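## Task

Stand the black and the yellow supplement bottles upright on the top of the two-door cabinet beside arm1, with each base fully on that top surface. Finish with the tray empty and in the arm3/arm4 room, away from the wall opening. The drink can must still be upright on the furniture it started on. A loaded tray rolls along one lane by itself and an empty one rolls back along the other. It is a failure if either of those bottles or the can touches a roller lane while no gripper holds it. Anything that stays put only because a robot holds it does not count. At the end, open the grippers and move the arms away.

## Robot and tools

Robots: four identical i2rt Big YAM arms named arm1, arm2, arm3 and arm4. Each has six revolute joints, a two-finger gripper and a wrist camera sitting above the hand. arm1 and arm2 share one room, and arm3 and arm4 share the other. A wall with an opening separates the rooms, and the tray travels between them on two roller lanes. Two fixed room cameras are available, cam_arm1_arm2 and cam_arm3_arm4, plus one wrist camera per arm: arm1_cam_wrist, arm2_cam_wrist, arm3_cam_wrist and arm4_cam_wrist. With the hand level and pointing forward, a fully stretched arm reaches roughly 1.0 m from its joint1 axis.

Frame: every position is in a single scene frame. Its origin is on the floor and +z points upward. The hand is the midpoint between the fingertips. The hand's z axis runs along the fingers, and the fingers open and close along its y axis. Joint commands are the only way to move anything, so any hand position has to be worked out from joint angles using the URDF.

execute_actions: the argument actions is a list holding one action or none. An action is an object keyed by arm name, and each arm gets a joints object. Inside it, each key is an absolute target, not an offset. Arm keys are in radians: joint1_rad from -2.879 to 2.879 (base yaw, positive is counter-clockwise seen from above, 0 points the way the foot faces); joint2_rad from 0 to 3.141 (shoulder, 0 is the upper arm lying back roughly level, and larger values raise it and then bring it forward); joint3_rad from 0 to 3.019 (elbow, 0 is fully folded, and larger values open it); joint4_rad from -1.692 to 1.57 (hand pitch, positive tips the fingers up); joint5_rad from -1.57 to 1.57 (sideways swing of the hand, positive is toward the arm's right); joint6_rad from -2.094 to 2.094 (hand roll, positive is clockwise seen from behind). gripper_m is the fingertip gap in metres, from 0 to 0.093. Any keys may be left out, but a joint or arm that is omitted can keep pushing toward its earlier target. Everything in one action starts at the same moment and may finish at different times. A bad key or an out-of-range value gets the whole call refused, and then nothing moves. The optional cameras list picks which images come back: null or ["all"] gives all of them, and [] gives none. An empty actions list simply reports state and images.

wait: seconds from 0 to 10. It commands nothing new and returns state and images. zoom_image: camera plus region [x0, y0, x1, y1] in pixels of that camera's latest full image, with the origin at top-left and at most 504 by 504. Wrist images are 504x504 and room images are 896x504. read_manual: section "licences", which only returns licence text. finished_scene: scene is 1 or 2. It ends that scene for good and reports whether the task succeeded, so call it only after the objects are resting on their own and the arms have let go and moved clear.

Reading results: joint_positions gives the actual angles, and the tolerances for counting as reached are about 0.045, 0.14, 0.09, 0.055, 0.03 and 0.035 rad for joints 1 to 6, and 0.003 m for the gripper. joint_status explains how each commanded joint finished. off_target means it stopped short and may still be pushing. contact_stop or time_out means it gave up its target and is holding where it stopped, though a time_out joint can keep a nearby target and keep pushing. not_followed, together with a "joint command not followed" line and usually a cause, means the self- and inter-arm collision check held back that arm's joint targets, while any gripper target still ran. Such held-back targets can be retried later. limit_stop_at_motor_heat follows an overheating stop, and the target has to be sent again. on_its_own lists joints the call did not command, and "held at" there is the held target, not the current angle. Joint torques are rough readings with an offset and noise, so they are not reliable for sensing a load. A "pictures" line names the cameras in the same order as the images. Camera calibration data is given per camera, and wrist camera poses come from joint readings, so they carry extra error.

Cautions: the arms do not stop on contact and can press very hard. To relieve a stuck push, send a joint its reported position as the new target. A long hard hold heats the motors. MOTOR HOT warns from 85 °C, and at 100 °C an OVER-TEMPERATURE FAULT makes the arm go limp and fall. Two robots pressing hard on each other ends the run, and the collision check ignores fingers, gripper housings and wrist cameras, and may react too late. Because joints move at different speeds, the hand's path can sweep wide between postures. Never let the listed bottles or the can touch a roller lane unless a gripper is holding it. Do not drop, slam or knock objects, and never push anything onto the floor or out of the work area. Loose objects may sometimes get a brief nudge, so check that they are settled before ending. The simulation keeps running while you think, and the arms hold their last command during that time.

Each tool is called after ">>>" as a command line: name --argument value for each argument, lists and objects as JSON in quotes; but a table of rows of numbers goes row by row, as --pt "numbers of a row", without its own name.

## Session

I'll start by looking at the current state of the scene.

>>> execute_actions --actions '[]'

Scene clock: 0.00 s.
Joint torques (N m, as the arm reports them, + toward a larger angle): no reading
Motor temperatures (°C, as the motors report them): arm1=[21 21 20 20 22 22] | arm2=[21 21 22 22 20 21] | arm3=[20 19 20 21 21 21] | arm4=[22 21 23 21 22 22]
arm1.joint_positions: joint1_rad=+0.246 joint2_rad=+0.522 joint3_rad=+1.535 joint4_rad=-1.329 joint5_rad=-0.072 joint6_rad=+0.143 gripper_m=+0.094
arm1.joint_status: not commanded
arm1.hand: x=-1.1957 y=-0.4389 z=+1.5749 quat_wxyz=(-0.297, +0.617, -0.527, -0.503) (m; scene frame)
arm2.joint_positions: joint1_rad=-0.281 joint2_rad=+0.600 joint3_rad=+1.633 joint4_rad=-1.469 joint5_rad=-0.139 joint6_rad=+0.778 gripper_m=+0.094
arm2.joint_status: not commanded
arm2.hand: x=-1.6335 y=+0.1055 z=+1.5557 quat_wxyz=(-0.514, -0.407, -0.735, -0.174) (m; scene frame)
arm3.joint_positions: joint1_rad=-0.859 joint2_rad=+0.587 joint3_rad=+1.585 joint4_rad=-1.308 joint5_rad=-0.196 joint6_rad=+0.453 gripper_m=+0.094
arm3.joint_status: not commanded
arm3.hand: x=+1.2845 y=-0.4662 z=+1.5044 quat_wxyz=(-0.448, +0.159, -0.786, -0.396) (m; scene frame)
arm4.joint_positions: joint1_rad=-0.063 joint2_rad=+0.402 joint3_rad=+1.523 joint4_rad=-1.228 joint5_rad=-0.081 joint6_rad=+0.765 gripper_m=+0.094
arm4.joint_status: not commanded
arm4.hand: x=+1.6449 y=+0.1263 z=+1.5889 quat_wxyz=(+0.250, +0.688, -0.283, -0.620) (m; scene frame)
pictures: arm1_cam_wrist, arm2_cam_wrist, arm3_cam_wrist, arm4_cam_wrist, cam_arm1_arm2, cam_arm3_arm4
Images, in order (width x height): arm1_cam_wrist 504x504, arm2_cam_wrist 504x504, arm3_cam_wrist 504x504, arm4_cam_wrist 504x504, cam_arm1_arm2 896x504, cam_arm3_arm4 896x504.

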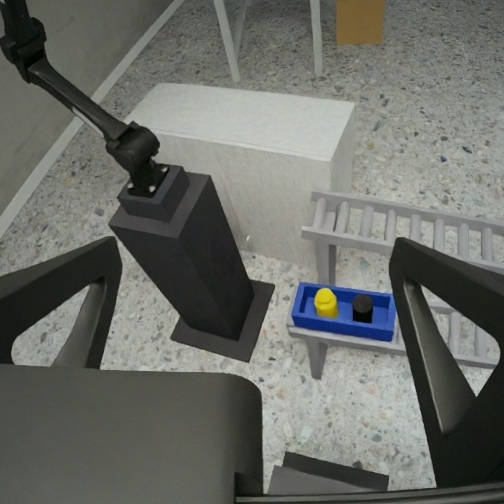

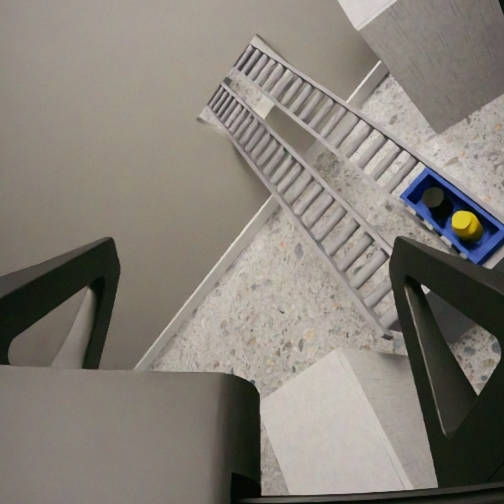

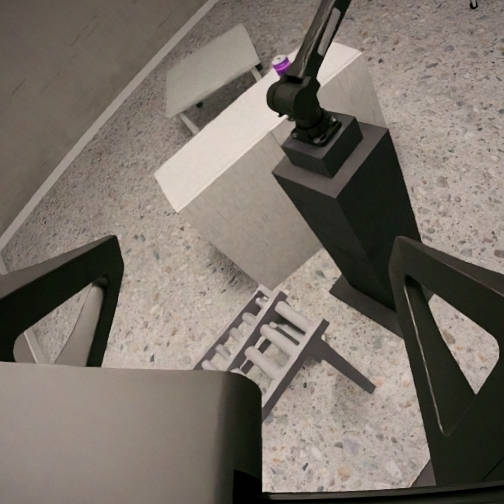

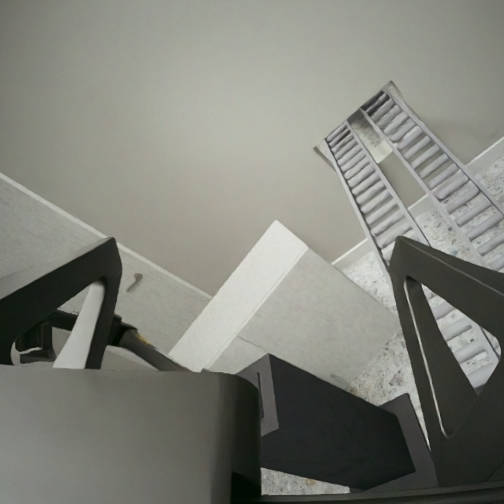

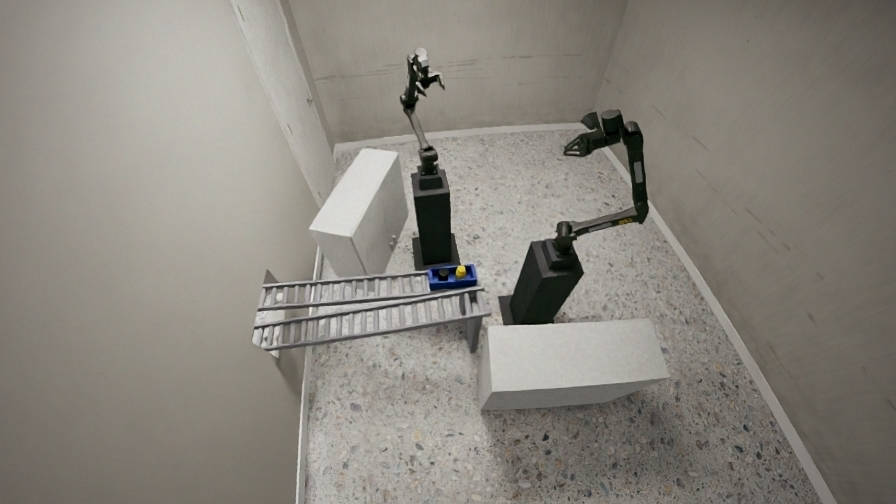

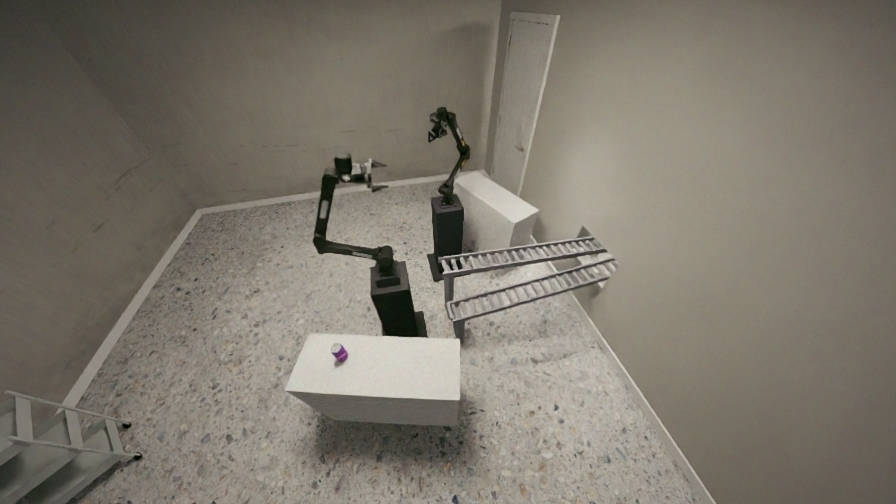

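>>> zoom_image --camera "cam_arm1_arm2" --region '[300, 130, 520, 370]'

>>> zoom_image --camera "arm1_cam_wrist" --region '[260, 180, 460, 380]'

>>> zoom_image --camera "arm2_cam_wrist" --region '[330, 120, 504, 300]'

Region (300, 130, 520, 370) of cam_arm1_arm2's 896x504 image, scaled by 2.100, with more detail than that image has; it fills the left 462 columns of this view, and the rest is white.

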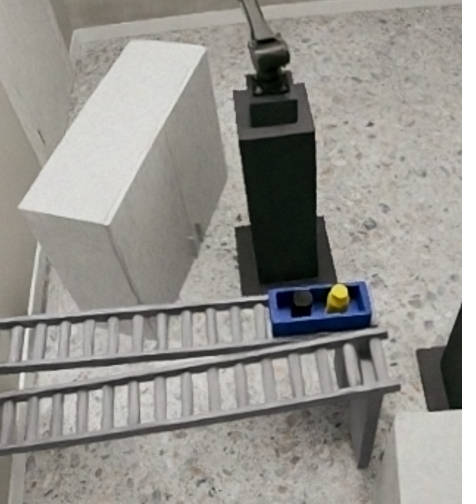

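Region (260, 180, 460, 380) of arm1_cam_wrist's 504x504 image, scaled by 2.520, with more detail than that image has.

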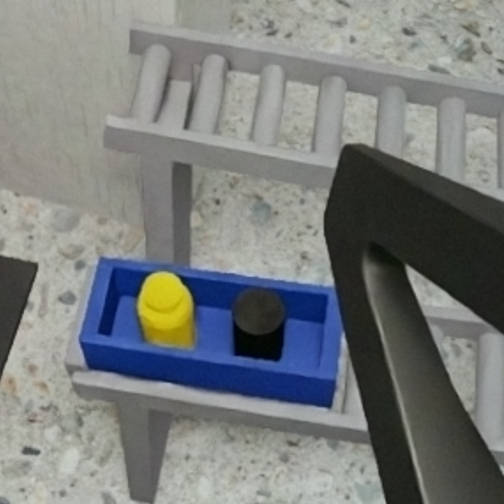

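Region (330, 120, 504, 300) of arm2_cam_wrist's 504x504 image, scaled by 2.800, with more detail than that image has; it fills the left 487 columns of this view, and the rest is white.

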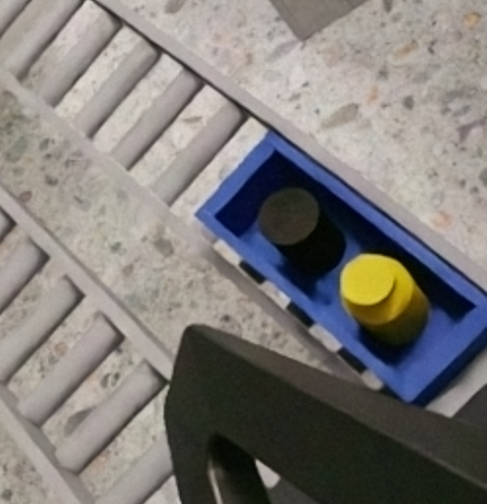

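>>> execute_actions --actions '[{"arm1": {"joints": {"joint1_rad": 0.02, "joint2_rad": 2.27, "joint3_rad": 1.63, "joint4_rad": -0.93, "joint5_rad": 0.0, "joint6_rad": 0.0, "gripper_m": 0.09}}, "arm2": {"joints": {"joint1_rad": 0.55, "joint2_rad": 2.0, "joint3_rad": 1.515, "joint4_rad": -1.08, "joint5_rad": 0.0, "joint6_rad": 0.0, "gripper_m": 0.09}}}]' --cameras '["arm1_cam_wrist", "arm2_cam_wrist", "cam_arm1_arm2"]'

Scene clock: 122.00 s.
Joint torques (N m, as the arm reports them, + toward a larger angle): arm1=[  0.76 -19.28   8.97   0.35   0.22  -0.36] | arm2=[ -1.44 -14.28   7.75   0.64  -0.03  -0.02] | arm3=[-2.1   3.21  7.96  2.14 -0.13  0.03] | arm4=[0.24 6.37 7.04 2.22 0.11 0.06]
Motor temperatures (°C, as the motors report them): arm1=[21 22 27 21 22 22] | arm2=[21 22 26 22 20 21] | arm3=[20 19 29 21 21 21] | arm4=[22 22 28 21 22 22]
arm1.joint_positions: joint1_rad=+0.029 joint2_rad=+2.275 joint3_rad=+1.616 joint4_rad=-0.929 joint5_rad=-0.002 joint6_rad=+0.015 gripper_m=+0.090
arm1.joint_status: all done
arm1.hand: x=-1.1693 y=+0.0149 z=+0.8395 quat_wxyz=(+0.012, +0.715, -0.699, +0.008) (m; scene frame)
arm2.joint_positions: joint1_rad=+0.552 joint2_rad=+2.000 joint3_rad=+1.501 joint4_rad=-1.080 joint5_rad=+0.000 joint6_rad=+0.010 gripper_m=+0.090
arm2.joint_status: all done
arm2.hand: x=-1.2901 y=+0.4072 z=+0.9472 quat_wxyz=(+0.003, +0.245, -0.970, +0.007) (m; scene frame)
arm3.joint_positions: joint1_rad=-0.859 joint2_rad=+0.587 joint3_rad=+1.585 joint4_rad=-1.308 joint5_rad=-0.196 joint6_rad=+0.453 gripper_m=+0.094
arm3.joint_status: not commanded
arm3.hand: x=+1.2845 y=-0.4662 z=+1.5044 quat_wxyz=(-0.448, +0.159, -0.786, -0.396) (m; scene frame)
arm4.joint_positions: joint1_rad=-0.063 joint2_rad=+0.402 joint3_rad=+1.523 joint4_rad=-1.228 joint5_rad=-0.081 joint6_rad=+0.766 gripper_m=+0.094
arm4.joint_status: not commanded
arm4.hand: x=+1.6449 y=+0.1263 z=+1.5889 quat_wxyz=(+0.250, +0.687, -0.283, -0.620) (m; scene frame)
pictures: arm1_cam_wrist, arm2_cam_wrist, cam_arm1_arm2
camera_calibration (this result's frames):
arm1_cam_wrist: T_world_to_cam=[[0.999447, 0.0321202, 0.00864428, 1.15948], [0.0205203, -0.799914, 0.599764, -0.458255], [0.0261792, -0.599254, -0.80013, 0.835577], [0, 0, 0, 1]] pos_world=[-1.17131, 0.0969162, 0.933393]
arm2_cam_wrist: T_world_to_cam=[[0.473334, -0.880824, 0.0101627, 0.957566], [-0.709435, -0.374344, 0.597133, -1.32414], [-0.522165, -0.289853, -0.802078, 0.32804], [0, 0, 0, 1]] pos_world=[-1.22135, 0.442847, 1.04407]
Images, in order (width x height): arm1_cam_wrist 504x504, arm2_cam_wrist 504x504, cam_arm1_arm2 896x504.

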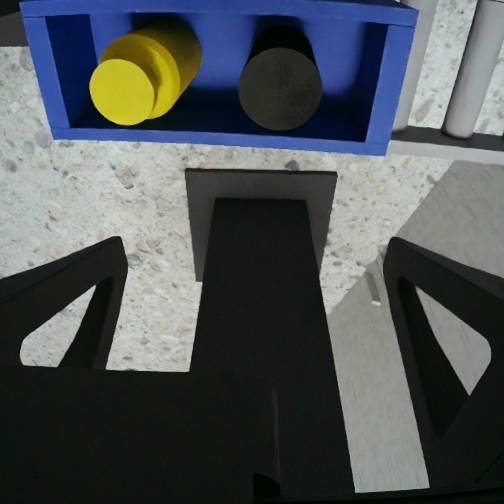

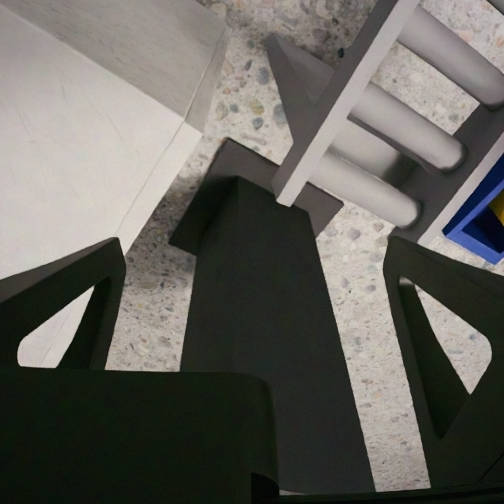

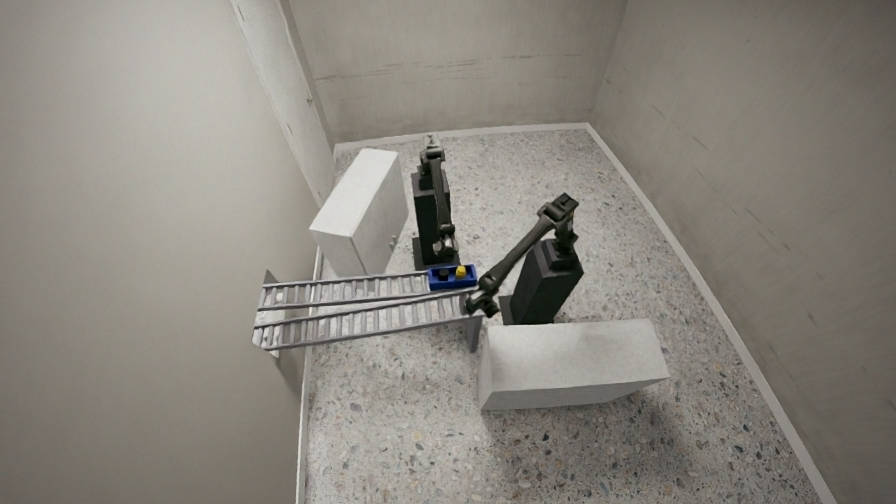

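>>> execute_actions --actions '[{"arm1": {"joints": {"joint1_rad": -0.012, "joint2_rad": 2.475, "joint3_rad": 1.719, "joint4_rad": -0.785, "joint5_rad": 0.0, "joint6_rad": 0.0, "gripper_m": 0.09}}}]' --cameras '["arm1_cam_wrist", "cam_arm1_arm2"]'

Scene clock: 165.87 s.
Joint torques (N m, as the arm reports them, + toward a larger angle): arm1=[  1.34 -21.55   7.9    0.63   0.21  -0.35] | arm2=[ -1.36 -14.35   7.82   0.65  -0.03  -0.02] | arm3=[-1.08  3.04  8.05  2.02 -0.17  0.03] | arm4=[-0.03  6.57  6.93  2.08  0.07  0.03]
Motor temperatures (°C, as the motors report them): arm1=[21 30 28 20 22 22] | arm2=[21 28 28 22 20 21] | arm3=[20 19 30 21 21 21] | arm4=[22 22 29 21 22 22]
arm1.joint_positions: joint1_rad=-0.009 joint2_rad=+2.489 joint3_rad=+1.707 joint4_rad=-0.791 joint5_rad=-0.002 joint6_rad=+0.015 gripper_m=+0.090
arm1.joint_status: all done
arm1.hand: x=-1.1460 y=+0.0322 z=+0.7354 quat_wxyz=(+0.007, +0.701, -0.713, +0.002) (m; scene frame)
arm2.joint_positions: joint1_rad=+0.552 joint2_rad=+2.000 joint3_rad=+1.501 joint4_rad=-1.080 joint5_rad=+0.000 joint6_rad=+0.010 gripper_m=+0.090
arm2.joint_status: not commanded
arm2.hand: x=-1.2901 y=+0.4072 z=+0.9472 quat_wxyz=(+0.003, +0.245, -0.970, +0.007) (m; scene frame)
arm3.joint_positions: joint1_rad=-0.859 joint2_rad=+0.587 joint3_rad=+1.585 joint4_rad=-1.308 joint5_rad=-0.196 joint6_rad=+0.453 gripper_m=+0.094
arm3.joint_status: not commanded
arm3.hand: x=+1.2845 y=-0.4662 z=+1.5044 quat_wxyz=(-0.448, +0.159, -0.786, -0.396) (m; scene frame)
arm4.joint_positions: joint1_rad=-0.063 joint2_rad=+0.402 joint3_rad=+1.523 joint4_rad=-1.228 joint5_rad=-0.081 joint6_rad=+0.766 gripper_m=+0.094
arm4.joint_status: not commanded
arm4.hand: x=+1.6449 y=+0.1263 z=+1.5889 quat_wxyz=(+0.250, +0.687, -0.283, -0.620) (m; scene frame)
pictures: arm1_cam_wrist, cam_arm1_arm2
camera_calibration (this result's frames):
arm1_cam_wrist: T_world_to_cam=[[0.999941, -0.00621938, 0.00893739, 1.13811], [-0.0102843, -0.809072, 0.58762, -0.408553], [0.00357635, -0.587677, -0.809088, 0.742354], [0, 0, 0, 1]] pos_world=[-1.1449, 0.112794, 0.830532]
Images, in order (width x height): arm1_cam_wrist 504x504, cam_arm1_arm2 896x504.

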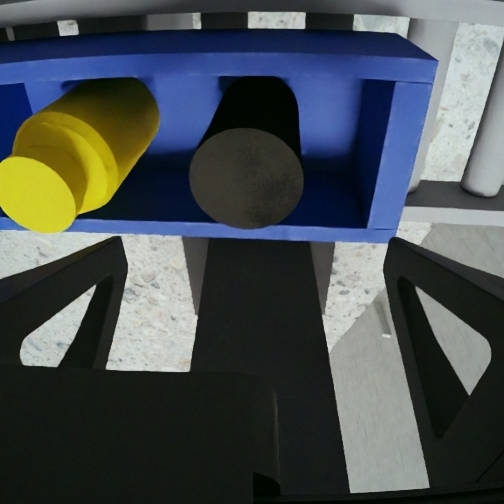

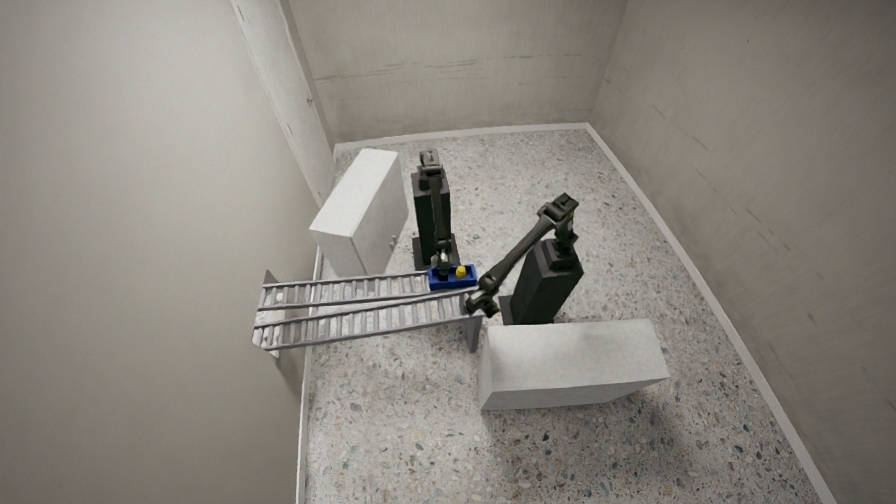

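>>> execute_actions --actions '[{"arm1": {"joints": {"joint1_rad": -0.009, "joint2_rad": 2.694, "joint3_rad": 1.8195, "joint4_rad": -0.657, "joint5_rad": 0.0, "joint6_rad": 0.0, "gripper_m": 0.09}}}]' --cameras '["arm1_cam_wrist", "cam_arm1_arm2"]'

Scene clock: 199.67 s.
Joint torques (N m, as the arm reports them, + toward a larger angle): arm1=[  1.9  -21.91   7.12   0.55   0.17  -0.33] | arm2=[ -1.35 -14.35   7.83   0.65  -0.03  -0.02] | arm3=[-1.1   3.18  7.87  2.26 -0.12  0.05] | arm4=[-0.02  6.51  6.97  2.32  0.1   0.06]
Motor temperatures (°C, as the motors report them): arm1=[21 33 27 20 22 22] | arm2=[21 29 29 22 20 21] | arm3=[20 19 31 21 21 21] | arm4=[22 22 29 21 22 22]
arm1.joint_positions: joint1_rad=-0.009 joint2_rad=+2.708 joint3_rad=+1.807 joint4_rad=-0.660 joint5_rad=-0.002 joint6_rad=+0.015 gripper_m=+0.090
arm1.joint_status: all done
arm1.hand: x=-1.1465 y=+0.0302 z=+0.6267 quat_wxyz=(+0.002, +0.701, -0.713, -0.002) (m; scene frame)
arm2.joint_positions: joint1_rad=+0.552 joint2_rad=+2.000 joint3_rad=+1.501 joint4_rad=-1.080 joint5_rad=+0.000 joint6_rad=+0.010 gripper_m=+0.090
arm2.joint_status: not commanded
arm2.hand: x=-1.2901 y=+0.4072 z=+0.9472 quat_wxyz=(+0.003, +0.245, -0.970, +0.007) (m; scene frame)
arm3.joint_positions: joint1_rad=-0.859 joint2_rad=+0.587 joint3_rad=+1.585 joint4_rad=-1.308 joint5_rad=-0.196 joint6_rad=+0.453 gripper_m=+0.094
arm3.joint_status: not commanded
arm3.hand: x=+1.2845 y=-0.4662 z=+1.5044 quat_wxyz=(-0.448, +0.159, -0.786, -0.396) (m; scene frame)
arm4.joint_positions: joint1_rad=-0.063 joint2_rad=+0.402 joint3_rad=+1.523 joint4_rad=-1.228 joint5_rad=-0.081 joint6_rad=+0.766 gripper_m=+0.094
arm4.joint_status: not commanded
arm4.hand: x=+1.6449 y=+0.1263 z=+1.5889 quat_wxyz=(+0.250, +0.687, -0.283, -0.620) (m; scene frame)
pictures: arm1_cam_wrist, cam_arm1_arm2
camera_calibration (this result's frames):
arm1_cam_wrist: T_world_to_cam=[[0.99994, -0.00637563, 0.00887673, 1.13958], [-0.0103337, -0.815963, 0.578011, -0.340083], [0.0035579, -0.578069, -0.81598, 0.657183], [0, 0, 0, 1]] pos_world=[-1.14536, 0.109667, 0.722705]
Images, in order (width x height): arm1_cam_wrist 504x504, cam_arm1_arm2 896x504.

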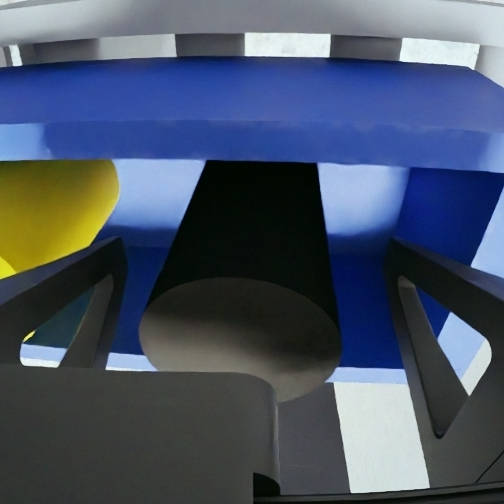

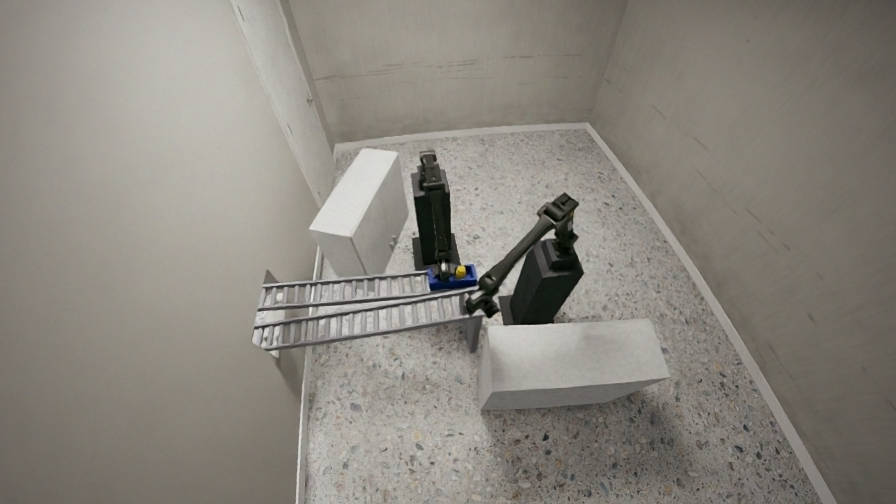

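>>> execute_actions --actions '[{"arm1": {"joints": {"gripper_m": 0.02}}}]' --cameras '["arm1_cam_wrist"]'

Scene clock: 212.33 s.
Joint torques (N m, as the arm reports them, + toward a larger angle): arm1=[  1.82 -21.42   7.15   0.62   0.19  -0.35] | arm2=[ -1.36 -14.36   7.83   0.64  -0.03  -0.02] | arm3=[-1.03  3.61  8.17  2.3  -0.11  0.06] | arm4=[-0.36  6.39  7.01  2.13  0.15  0.05]
Motor temperatures (°C, as the motors report them): arm1=[21 34 27 20 22 22] | arm2=[21 30 29 22 20 21] | arm3=[20 19 31 21 21 21] | arm4=[22 22 29 21 22 22]
arm1.joint_positions: joint1_rad=-0.009 joint2_rad=+2.708 joint3_rad=+1.807 joint4_rad=-0.660 joint5_rad=-0.001 joint6_rad=+0.014 gripper_m=+0.058
arm1.joint_status: gripper_m off_target (ended at +0.058, target +0.020)
arm1.hand: x=-1.1464 y=+0.0302 z=+0.6267 quat_wxyz=(+0.002, +0.702, -0.712, -0.002) (m; scene frame)
arm2.joint_positions: joint1_rad=+0.552 joint2_rad=+2.000 joint3_rad=+1.501 joint4_rad=-1.080 joint5_rad=+0.000 joint6_rad=+0.010 gripper_m=+0.090
arm2.joint_status: not commanded
arm2.hand: x=-1.2901 y=+0.4072 z=+0.9472 quat_wxyz=(+0.003, +0.245, -0.970, +0.007) (m; scene frame)
arm3.joint_positions: joint1_rad=-0.859 joint2_rad=+0.587 joint3_rad=+1.585 joint4_rad=-1.308 joint5_rad=-0.196 joint6_rad=+0.453 gripper_m=+0.094
arm3.joint_status: not commanded
arm3.hand: x=+1.2845 y=-0.4662 z=+1.5044 quat_wxyz=(-0.448, +0.159, -0.786, -0.396) (m; scene frame)
arm4.joint_positions: joint1_rad=-0.063 joint2_rad=+0.402 joint3_rad=+1.523 joint4_rad=-1.228 joint5_rad=-0.081 joint6_rad=+0.766 gripper_m=+0.094
arm4.joint_status: not commanded
arm4.hand: x=+1.6449 y=+0.1263 z=+1.5889 quat_wxyz=(+0.250, +0.687, -0.283, -0.620) (m; scene frame)
pictures: arm1_cam_wrist
camera_calibration (this result's frames):
arm1_cam_wrist: T_world_to_cam=[[0.999941, -0.00561259, 0.00925779, 1.13925], [-0.00993134, -0.815973, 0.578004, -0.339616], [0.00431001, -0.578062, -0.815981, 0.658045], [0, 0, 0, 1]] pos_world=[-1.1454, 0.109667, 0.722705]
Images, in order (width x height): arm1_cam_wrist 504x504.

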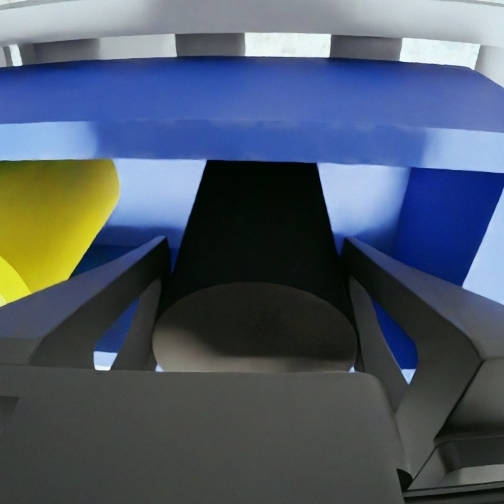

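>>> execute_actions --actions '[{"arm1": {"joints": {"joint2_rad": 1.965, "joint3_rad": 1.35, "joint4_rad": -0.63}}}]' --cameras '["arm1_cam_wrist", "cam_arm1_arm2"]'

Scene clock: 243.30 s.
Joint torques (N m, as the arm reports them, + toward a larger angle): arm1=[  1.58 -16.27   8.96   0.91   0.15  -0.36] | arm2=[ -1.4  -14.33   7.83   0.64  -0.03  -0.02] | arm3=[-1.24  3.2   8.07  2.25 -0.12  0.01] | arm4=[-0.25  6.03  7.    2.23  0.14  0.09]
Motor temperatures (°C, as the motors report them): arm1=[21 36 27 20 22 22] | arm2=[21 31 29 22 20 21] | arm3=[20 20 32 21 21 21] | arm4=[22 22 30 21 22 22]
arm1.joint_positions: joint1_rad=-0.009 joint2_rad=+1.965 joint3_rad=+1.343 joint4_rad=-0.627 joint5_rad=-0.001 joint6_rad=+0.014 gripper_m=+0.058
arm1.joint_status: all done
arm1.hand: x=-1.1451 y=+0.0182 z=+0.9426 quat_wxyz=(-0.107, +0.693, -0.704, -0.113) (m; scene frame)
arm2.joint_positions: joint1_rad=+0.552 joint2_rad=+2.000 joint3_rad=+1.501 joint4_rad=-1.080 joint5_rad=+0.000 joint6_rad=+0.010 gripper_m=+0.090
arm2.joint_status: not commanded
arm2.hand: x=-1.2901 y=+0.4072 z=+0.9472 quat_wxyz=(+0.003, +0.245, -0.970, +0.007) (m; scene frame)
arm3.joint_positions: joint1_rad=-0.859 joint2_rad=+0.587 joint3_rad=+1.585 joint4_rad=-1.308 joint5_rad=-0.196 joint6_rad=+0.453 gripper_m=+0.094
arm3.joint_status: not commanded
arm3.hand: x=+1.2845 y=-0.4662 z=+1.5044 quat_wxyz=(-0.448, +0.159, -0.786, -0.396) (m; scene frame)
arm4.joint_positions: joint1_rad=-0.063 joint2_rad=+0.402 joint3_rad=+1.523 joint4_rad=-1.228 joint5_rad=-0.081 joint6_rad=+0.766 gripper_m=+0.094
arm4.joint_status: not commanded
arm4.hand: x=+1.6449 y=+0.1263 z=+1.5889 quat_wxyz=(+0.250, +0.687, -0.283, -0.620) (m; scene frame)
pictures: arm1_cam_wrist, cam_arm1_arm2
camera_calibration (this result's frames):
arm1_cam_wrist: T_world_to_cam=[[0.999928, -0.00957071, 0.00723184, 1.13688], [-0.0112948, -0.954232, 0.298854, -0.267851], [0.0040406, -0.298914, -0.954271, 1.03389], [0, 0, 0, 1]] pos_world=[-1.144, 0.0643318, 1.05843]
Images, in order (width x height): arm1_cam_wrist 504x504, cam_arm1_arm2 896x504.

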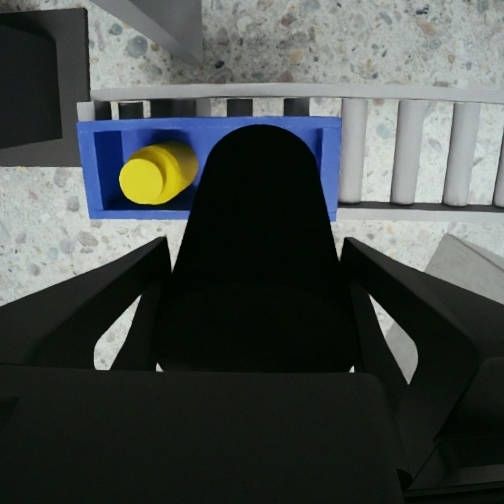

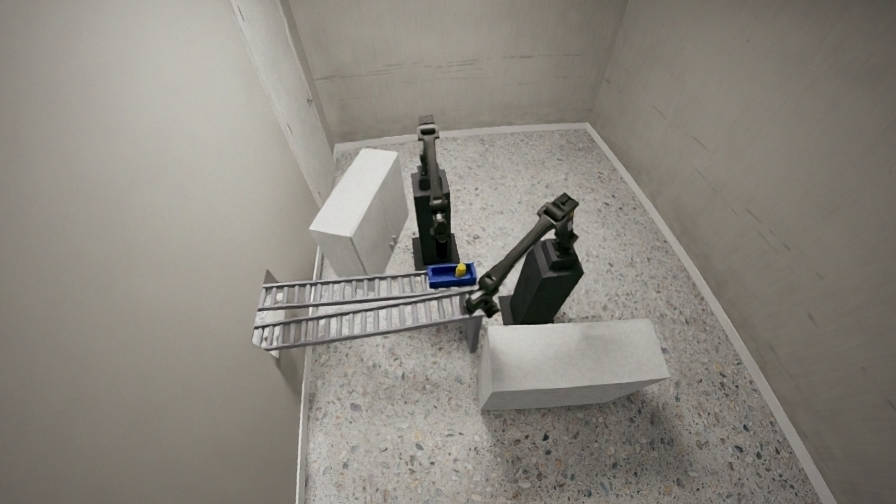

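>>> execute_actions --actions '[{"arm1": {"joints": {"joint1_rad": -1.5, "joint4_rad": -0.95}}, "arm2": {"joints": {"joint1_rad": -0.045, "joint2_rad": 2.18, "joint3_rad": 1.535, "joint4_rad": -0.905, "joint5_rad": 0.0, "joint6_rad": -0.1, "gripper_m": 0.06}}}]' --cameras '["arm1_cam_wrist", "arm2_cam_wrist", "cam_arm1_arm2"]'

Scene clock: 282.43 s.
Joint torques (N m, as the arm reports them, + toward a larger angle): arm1=[  1.43 -16.15   8.48   0.29   0.08  -0.33] | arm2=[ -1.59 -16.48   7.52   0.83  -0.1   -0.02] | arm3=[-1.37  3.42  8.18  2.29 -0.15  0.05] | arm4=[-0.09  6.52  7.01  2.24  0.12  0.04]
Motor temperatures (°C, as the motors report them): arm1=[21 34 29 20 22 22] | arm2=[21 32 30 22 20 21] | arm3=[20 20 32 21 21 21] | arm4=[22 22 30 21 22 22]
arm1.joint_positions: joint1_rad=-1.506 joint2_rad=+1.965 joint3_rad=+1.343 joint4_rad=-0.941 joint5_rad=+0.002 joint6_rad=+0.013 gripper_m=+0.058
arm1.joint_status: all done
arm1.hand: x=-0.6050 y=-0.5617 z=+0.9334 quat_wxyz=(-0.002, +0.030, -1.000, +0.006) (m; scene frame)
arm2.joint_positions: joint1_rad=-0.040 joint2_rad=+2.195 joint3_rad=+1.516 joint4_rad=-0.909 joint5_rad=+0.002 joint6_rad=-0.091 gripper_m=+0.060
arm2.joint_status: all done
arm2.hand: x=-1.2040 y=+0.0766 z=+0.8454 quat_wxyz=(+0.006, +0.001, -1.000, +0.005) (m; scene frame)
arm3.joint_positions: joint1_rad=-0.859 joint2_rad=+0.587 joint3_rad=+1.585 joint4_rad=-1.308 joint5_rad=-0.196 joint6_rad=+0.453 gripper_m=+0.094
arm3.joint_status: not commanded
arm3.hand: x=+1.2845 y=-0.4662 z=+1.5044 quat_wxyz=(-0.448, +0.159, -0.786, -0.396) (m; scene frame)
arm4.joint_positions: joint1_rad=-0.063 joint2_rad=+0.402 joint3_rad=+1.523 joint4_rad=-1.228 joint5_rad=-0.081 joint6_rad=+0.766 gripper_m=+0.094
arm4.joint_status: not commanded
arm4.hand: x=+1.6449 y=+0.1263 z=+1.5889 quat_wxyz=(+0.250, +0.687, -0.283, -0.620) (m; scene frame)
pictures: arm1_cam_wrist, arm2_cam_wrist, cam_arm1_arm2
camera_calibration (this result's frames):
arm1_cam_wrist: T_world_to_cam=[[0.0689397, -0.997268, 0.0265412, -0.544744], [-0.817313, -0.0412041, 0.574719, -1.04467], [-0.572055, -0.0613134, -0.81792, 0.507262], [0, 0, 0, 1]] pos_world=[-0.526087, -0.555199, 1.02975]
arm2_cam_wrist: T_world_to_cam=[[0.0017388, -0.99996, 0.00872518, 0.0691709], [-0.79986, 0.00384599, 0.600175, -1.46648], [-0.600184, -0.00802251, -0.799821, 0.0781149], [0, 0, 0, 1]] pos_world=[-1.12622, 0.0754349, 0.942022]
Images, in order (width x height): arm1_cam_wrist 504x504, arm2_cam_wrist 504x504, cam_arm1_arm2 896x504.

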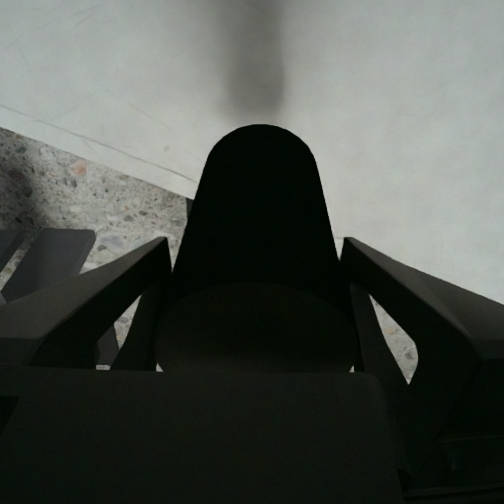

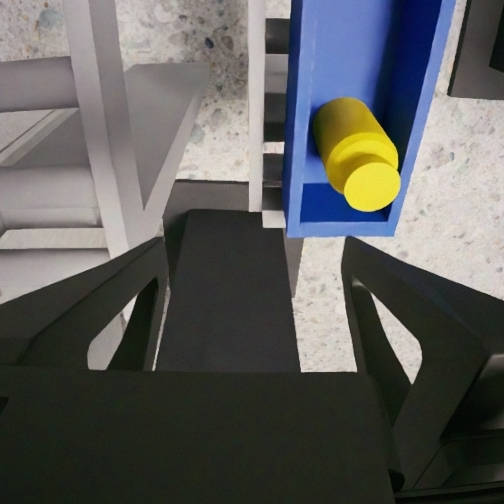

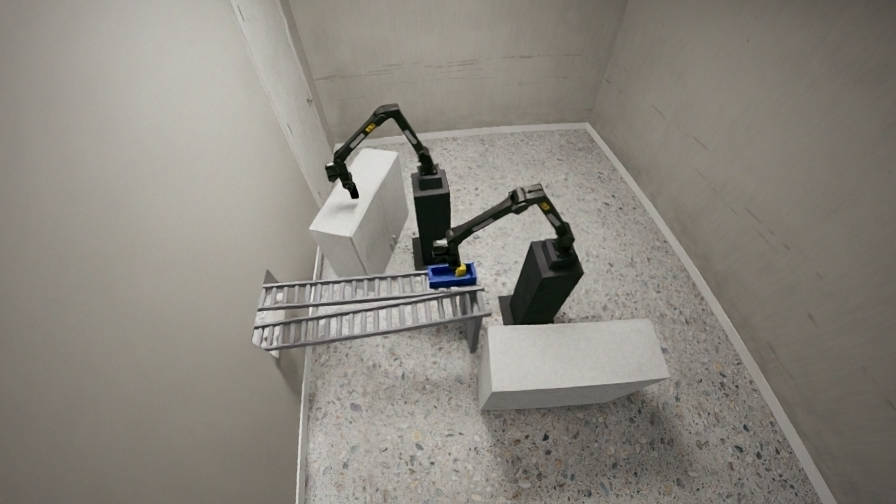

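>>> zoom_image --camera "cam_arm1_arm2" --region '[290, 90, 490, 310]'

Region (290, 90, 490, 310) of cam_arm1_arm2's 896x504 image, scaled by 2.291, with more detail than that image has; it fills the left 458 columns of this view, and the rest is white.

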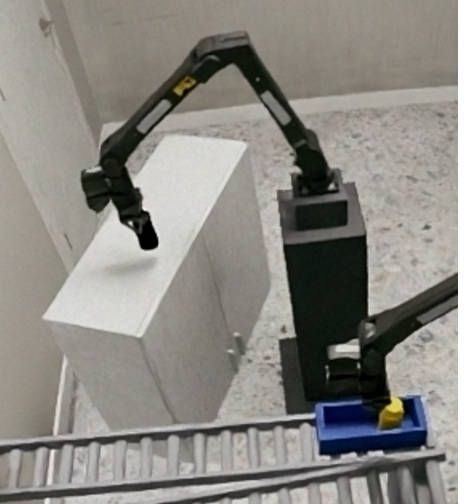

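>>> zoom_image --camera "arm1_cam_wrist" --region '[0, 60, 252, 312]'

>>> zoom_image --camera "arm1_cam_wrist" --region '[300, 200, 504, 404]'

Region (0, 60, 252, 312) of arm1_cam_wrist's 504x504 image, scaled by 2.000, with more detail than that image has.

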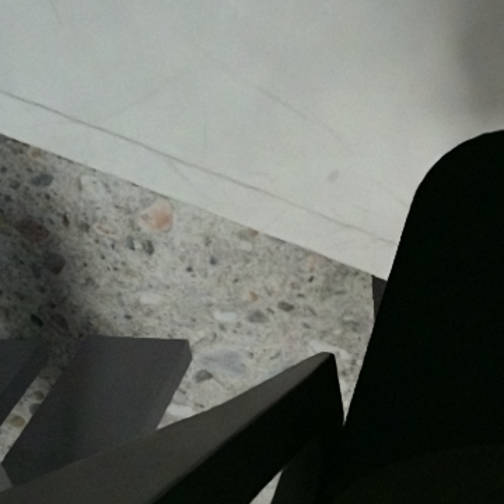

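Region (300, 200, 504, 404) of arm1_cam_wrist's 504x504 image, scaled by 2.471, with more detail than that image has.

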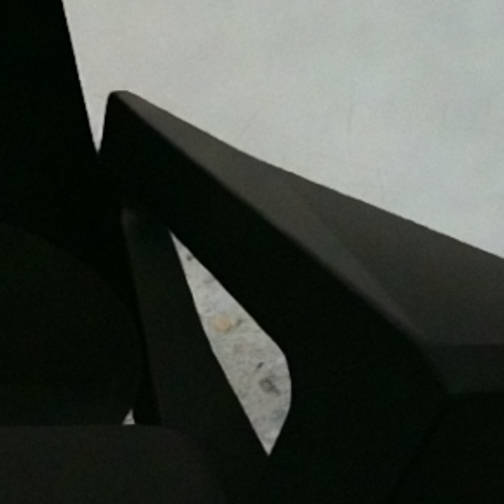

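>>> execute_actions --actions '[{"arm1": {"joints": {"joint2_rad": 2.168, "joint3_rad": 1.598, "joint4_rad": -0.98}}, "arm2": {"joints": {"joint1_rad": -0.116, "joint2_rad": 2.415, "joint3_rad": 1.57, "joint4_rad": -0.695, "joint5_rad": 0.0, "joint6_rad": -0.172}}}]' --cameras '["arm1_cam_wrist", "arm2_cam_wrist", "cam_arm1_arm2"]'

Scene clock: 345.10 s.
Joint torques (N m, as the arm reports them, + toward a larger angle): arm1=[  2.34 -19.52  11.47   0.39   0.06  -0.3 ] | arm2=[ -0.87 -17.52   6.18   1.03  -0.09  -0.02] | arm3=[-1.5   3.13  7.89  2.01 -0.14 -0.01] | arm4=[-0.05  6.31  6.94  2.12  0.15  0.07]
Motor temperatures (°C, as the motors report them): arm1=[21 35 30 20 22 22] | arm2=[21 36 31 22 20 21] | arm3=[20 20 33 21 21 21] | arm4=[22 23 31 21 22 22]
arm1.joint_positions: joint1_rad=-1.506 joint2_rad=+2.183 joint3_rad=+1.555 joint4_rad=-0.978 joint5_rad=+0.002 joint6_rad=+0.013 gripper_m=+0.058
arm1.joint_status: all done
arm1.hand: x=-0.5525 y=-0.5585 z=+0.8785 quat_wxyz=(+0.020, +0.030, -0.999, +0.007) (m; scene frame)
arm2.joint_positions: joint1_rad=-0.120 joint2_rad=+2.431 joint3_rad=+1.555 joint4_rad=-0.704 joint5_rad=+0.001 joint6_rad=-0.162 gripper_m=+0.060
arm2.joint_status: all done
arm2.hand: x=-1.2052 y=+0.0279 z=+0.7201 quat_wxyz=(+0.002, -0.003, -1.000, +0.005) (m; scene frame)
arm3.joint_positions: joint1_rad=-0.859 joint2_rad=+0.587 joint3_rad=+1.585 joint4_rad=-1.308 joint5_rad=-0.196 joint6_rad=+0.453 gripper_m=+0.094
arm3.joint_status: not commanded
arm3.hand: x=+1.2845 y=-0.4662 z=+1.5044 quat_wxyz=(-0.448, +0.159, -0.786, -0.396) (m; scene frame)
arm4.joint_positions: joint1_rad=-0.063 joint2_rad=+0.402 joint3_rad=+1.523 joint4_rad=-1.228 joint5_rad=-0.081 joint6_rad=+0.766 gripper_m=+0.094
arm4.joint_status: not commanded
arm4.hand: x=+1.6449 y=+0.1263 z=+1.5889 quat_wxyz=(+0.250, +0.687, -0.283, -0.620) (m; scene frame)
pictures: arm1_cam_wrist, arm2_cam_wrist, cam_arm1_arm2
camera_calibration (this result's frames):
arm1_cam_wrist: T_world_to_cam=[[0.0696857, -0.997212, 0.0266723, -0.543306], [-0.791407, -0.0389871, 0.610045, -0.985585], [-0.607305, -0.06362, -0.791918, 0.448885], [0, 0, 0, 1]] pos_world=[-0.469528, -0.551659, 0.971222]
arm2_cam_wrist: T_world_to_cam=[[-0.00626761, -0.999945, 0.00840406, 0.0121939], [-0.804856, 0.0100319, 0.593385, -1.39339], [-0.593437, -0.00304495, -0.804875, -0.0115527], [0, 0, 0, 1]] pos_world=[-1.12825, 0.0261364, 0.817413]
Images, in order (width x height): arm1_cam_wrist 504x504, arm2_cam_wrist 504x504, cam_arm1_arm2 896x504.

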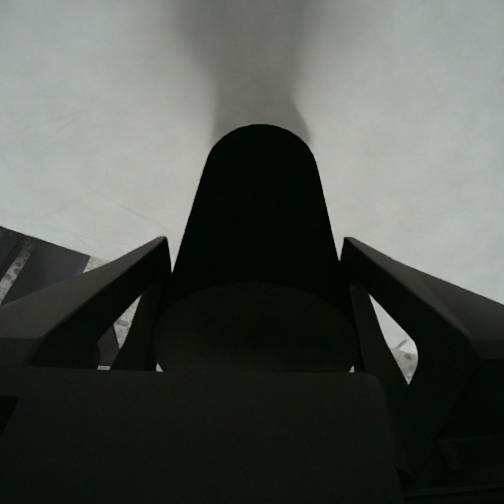

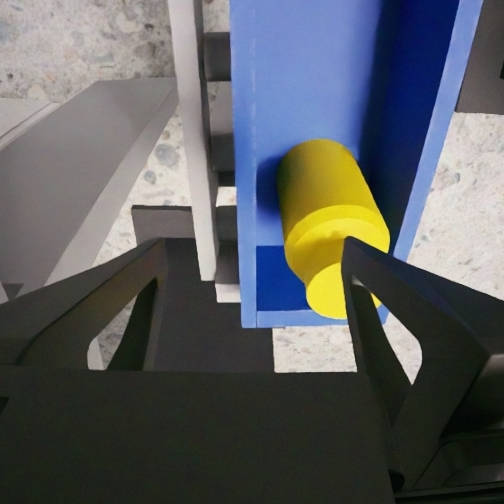

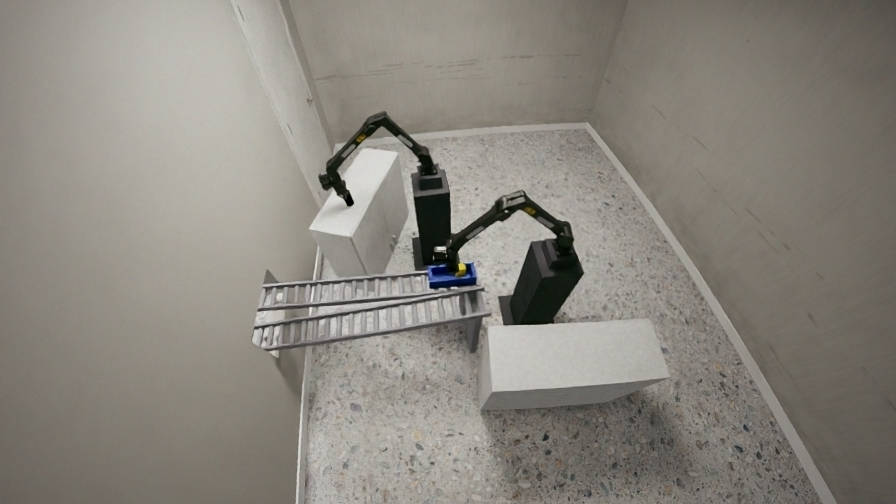

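>>> execute_actions --actions '[]' --cameras '["arm1_cam_wrist", "cam_arm1_arm2"]'

Scene clock: 347.73 s.
Joint torques (N m, as the arm reports them, + toward a larger angle): arm1=[  2.28 -19.8   11.58   0.32   0.07  -0.31] | arm2=[ -0.83 -17.5    6.19   1.03  -0.09  -0.02] | arm3=[-0.86  3.21  8.08  2.08 -0.15  0.04] | arm4=[-0.16  6.53  7.04  2.17  0.12  0.05]
Motor temperatures (°C, as the motors report them): arm1=[21 35 30 20 22 22] | arm2=[21 36 30 22 20 21] | arm3=[20 20 33 21 21 21] | arm4=[22 23 31 21 22 22]
arm1.joint_positions: joint1_rad=-1.506 joint2_rad=+2.183 joint3_rad=+1.555 joint4_rad=-0.978 joint5_rad=+0.002 joint6_rad=+0.013 gripper_m=+0.058
arm1.joint_status: all done
arm1.hand: x=-0.5525 y=-0.5585 z=+0.8785 quat_wxyz=(+0.020, +0.030, -0.999, +0.007) (m; scene frame)
arm2.joint_positions: joint1_rad=-0.120 joint2_rad=+2.431 joint3_rad=+1.555 joint4_rad=-0.704 joint5_rad=+0.001 joint6_rad=-0.163 gripper_m=+0.060
arm2.joint_status: all done
arm2.hand: x=-1.2052 y=+0.0279 z=+0.7201 quat_wxyz=(+0.002, -0.002, -1.000, +0.005) (m; scene frame)
arm3.joint_positions: joint1_rad=-0.859 joint2_rad=+0.587 joint3_rad=+1.585 joint4_rad=-1.308 joint5_rad=-0.196 joint6_rad=+0.453 gripper_m=+0.094
arm3.joint_status: not commanded
arm3.hand: x=+1.2845 y=-0.4662 z=+1.5044 quat_wxyz=(-0.448, +0.159, -0.786, -0.396) (m; scene frame)
arm4.joint_positions: joint1_rad=-0.063 joint2_rad=+0.402 joint3_rad=+1.523 joint4_rad=-1.228 joint5_rad=-0.081 joint6_rad=+0.766 gripper_m=+0.094
arm4.joint_status: not commanded
arm4.hand: x=+1.6449 y=+0.1263 z=+1.5889 quat_wxyz=(+0.250, +0.687, -0.283, -0.620) (m; scene frame)
pictures: arm1_cam_wrist, cam_arm1_arm2
camera_calibration (this result's frames):
arm1_cam_wrist: T_world_to_cam=[[0.0696857, -0.997212, 0.0266723, -0.543306], [-0.791407, -0.0389871, 0.610045, -0.985585], [-0.607305, -0.06362, -0.791918, 0.448885], [0, 0, 0, 1]] pos_world=[-0.469528, -0.551659, 0.971222]
Images, in order (width x height): arm1_cam_wrist 504x504, cam_arm1_arm2 896x504.

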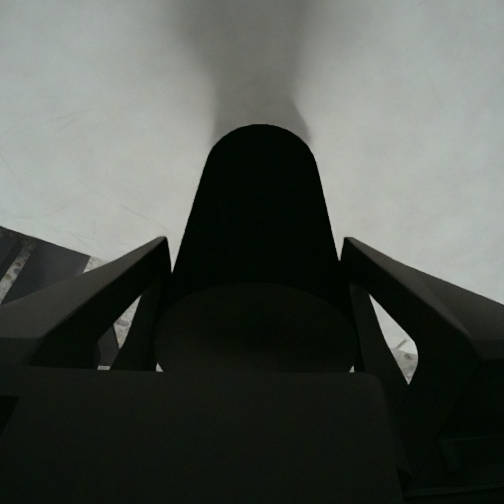

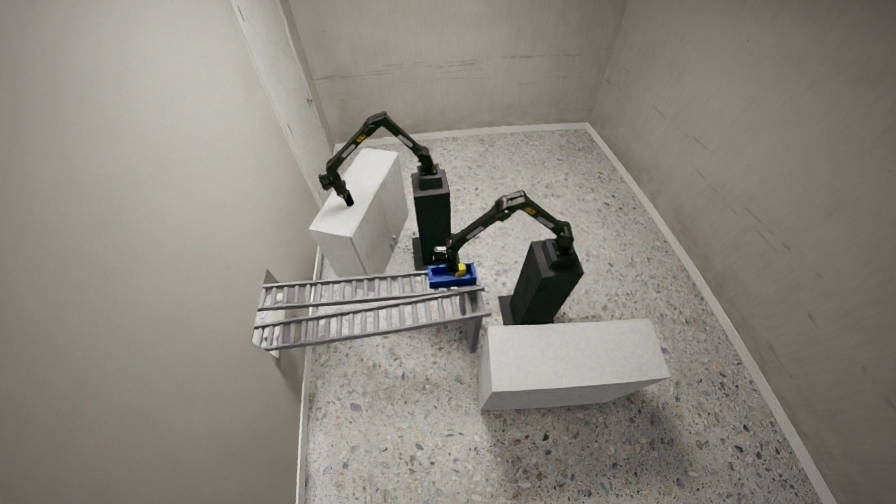

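>>> zoom_image --camera "arm1_cam_wrist" --region '[0, 150, 200, 350]'

>>> zoom_image --camera "cam_arm1_arm2" --region '[300, 140, 420, 260]'

Region (0, 150, 200, 350) of arm1_cam_wrist's 504x504 image, scaled by 2.520, with more detail than that image has.

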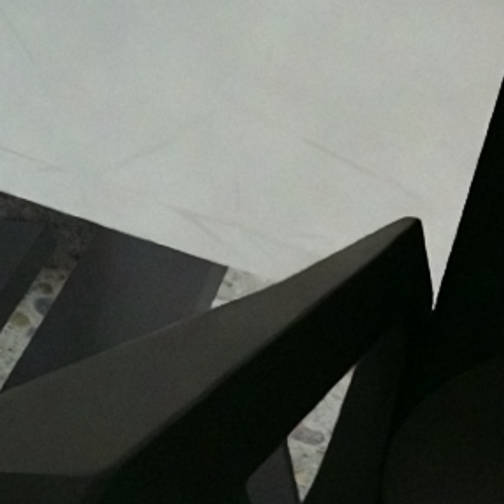

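Region (300, 140, 420, 260) of cam_arm1_arm2's 896x504 image, scaled by 4.200, with more detail than that image has.

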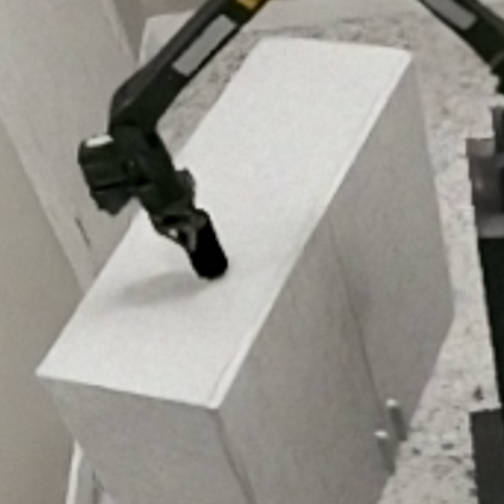

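>>> execute_actions --actions '[{"arm1": {"joints": {"joint2_rad": 2.217, "joint3_rad": 1.57, "joint4_rad": -0.883}}, "arm2": {"joints": {"joint2_rad": 2.25, "joint4_rad": -0.87}}}]' --cameras '["arm1_cam_wrist", "cam_arm1_arm2"]'

Scene clock: 392.87 s.
Joint torques (N m, as the arm reports them, + toward a larger angle): arm1=[  1.88 -18.29   9.12   0.76   0.08  -0.36] | arm2=[ -0.85 -14.6    7.29   0.41  -0.09  -0.02] | arm3=[-1.08  4.22  8.11  2.37 -0.11  0.  ] | arm4=[0.03 6.83 6.95 2.33 0.11 0.1 ]
Motor temperatures (°C, as the motors report them): arm1=[21 38 34 20 22 22] | arm2=[21 38 30 22 20 21] | arm3=[20 20 34 21 21 21] | arm4=[22 23 31 21 22 22]
arm1.joint_positions: joint1_rad=-1.506 joint2_rad=+2.212 joint3_rad=+1.555 joint4_rad=-0.891 joint5_rad=+0.002 joint6_rad=+0.013 gripper_m=+0.058
arm1.joint_status: all done
arm1.hand: x=-0.5375 y=-0.5575 z=+0.8611 quat_wxyz=(-0.009, +0.030, -1.000, +0.005) (m; scene frame)
arm2.joint_positions: joint1_rad=-0.120 joint2_rad=+2.230 joint3_rad=+1.555 joint4_rad=-0.862 joint5_rad=+0.001 joint6_rad=-0.163 gripper_m=+0.060
arm2.joint_status: all done
arm2.hand: x=-1.1878 y=+0.0261 z=+0.8371 quat_wxyz=(-0.019, -0.002, -1.000, +0.008) (m; scene frame)
arm3.joint_positions: joint1_rad=-0.859 joint2_rad=+0.587 joint3_rad=+1.585 joint4_rad=-1.308 joint5_rad=-0.196 joint6_rad=+0.453 gripper_m=+0.094
arm3.joint_status: not commanded
arm3.hand: x=+1.2845 y=-0.4662 z=+1.5044 quat_wxyz=(-0.448, +0.159, -0.786, -0.396) (m; scene frame)
arm4.joint_positions: joint1_rad=-0.063 joint2_rad=+0.402 joint3_rad=+1.523 joint4_rad=-1.228 joint5_rad=-0.081 joint6_rad=+0.766 gripper_m=+0.094
arm4.joint_status: not commanded
arm4.hand: x=+1.6449 y=+0.1263 z=+1.5889 quat_wxyz=(+0.250, +0.687, -0.283, -0.620) (m; scene frame)
pictures: arm1_cam_wrist, cam_arm1_arm2
camera_calibration (this result's frames):
arm1_cam_wrist: T_world_to_cam=[[0.0687138, -0.997285, 0.0264948, -0.54338], [-0.824887, -0.0418585, 0.563745, -0.942795], [-0.561105, -0.0605923, -0.825524, 0.499845], [0, 0, 0, 1]] pos_world=[-0.459896, -0.551082, 0.958527]
Images, in order (width x height): arm1_cam_wrist 504x504, cam_arm1_arm2 896x504.

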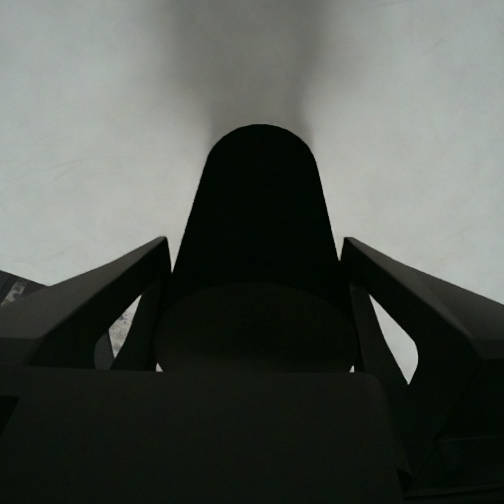

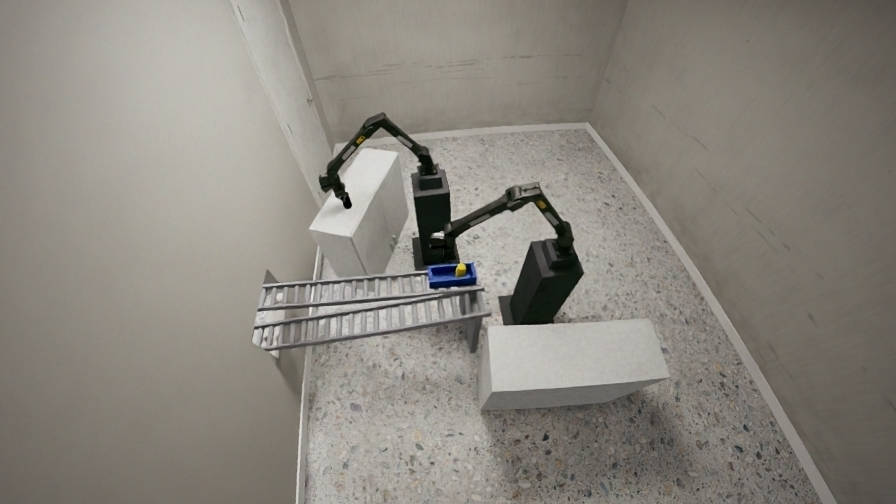

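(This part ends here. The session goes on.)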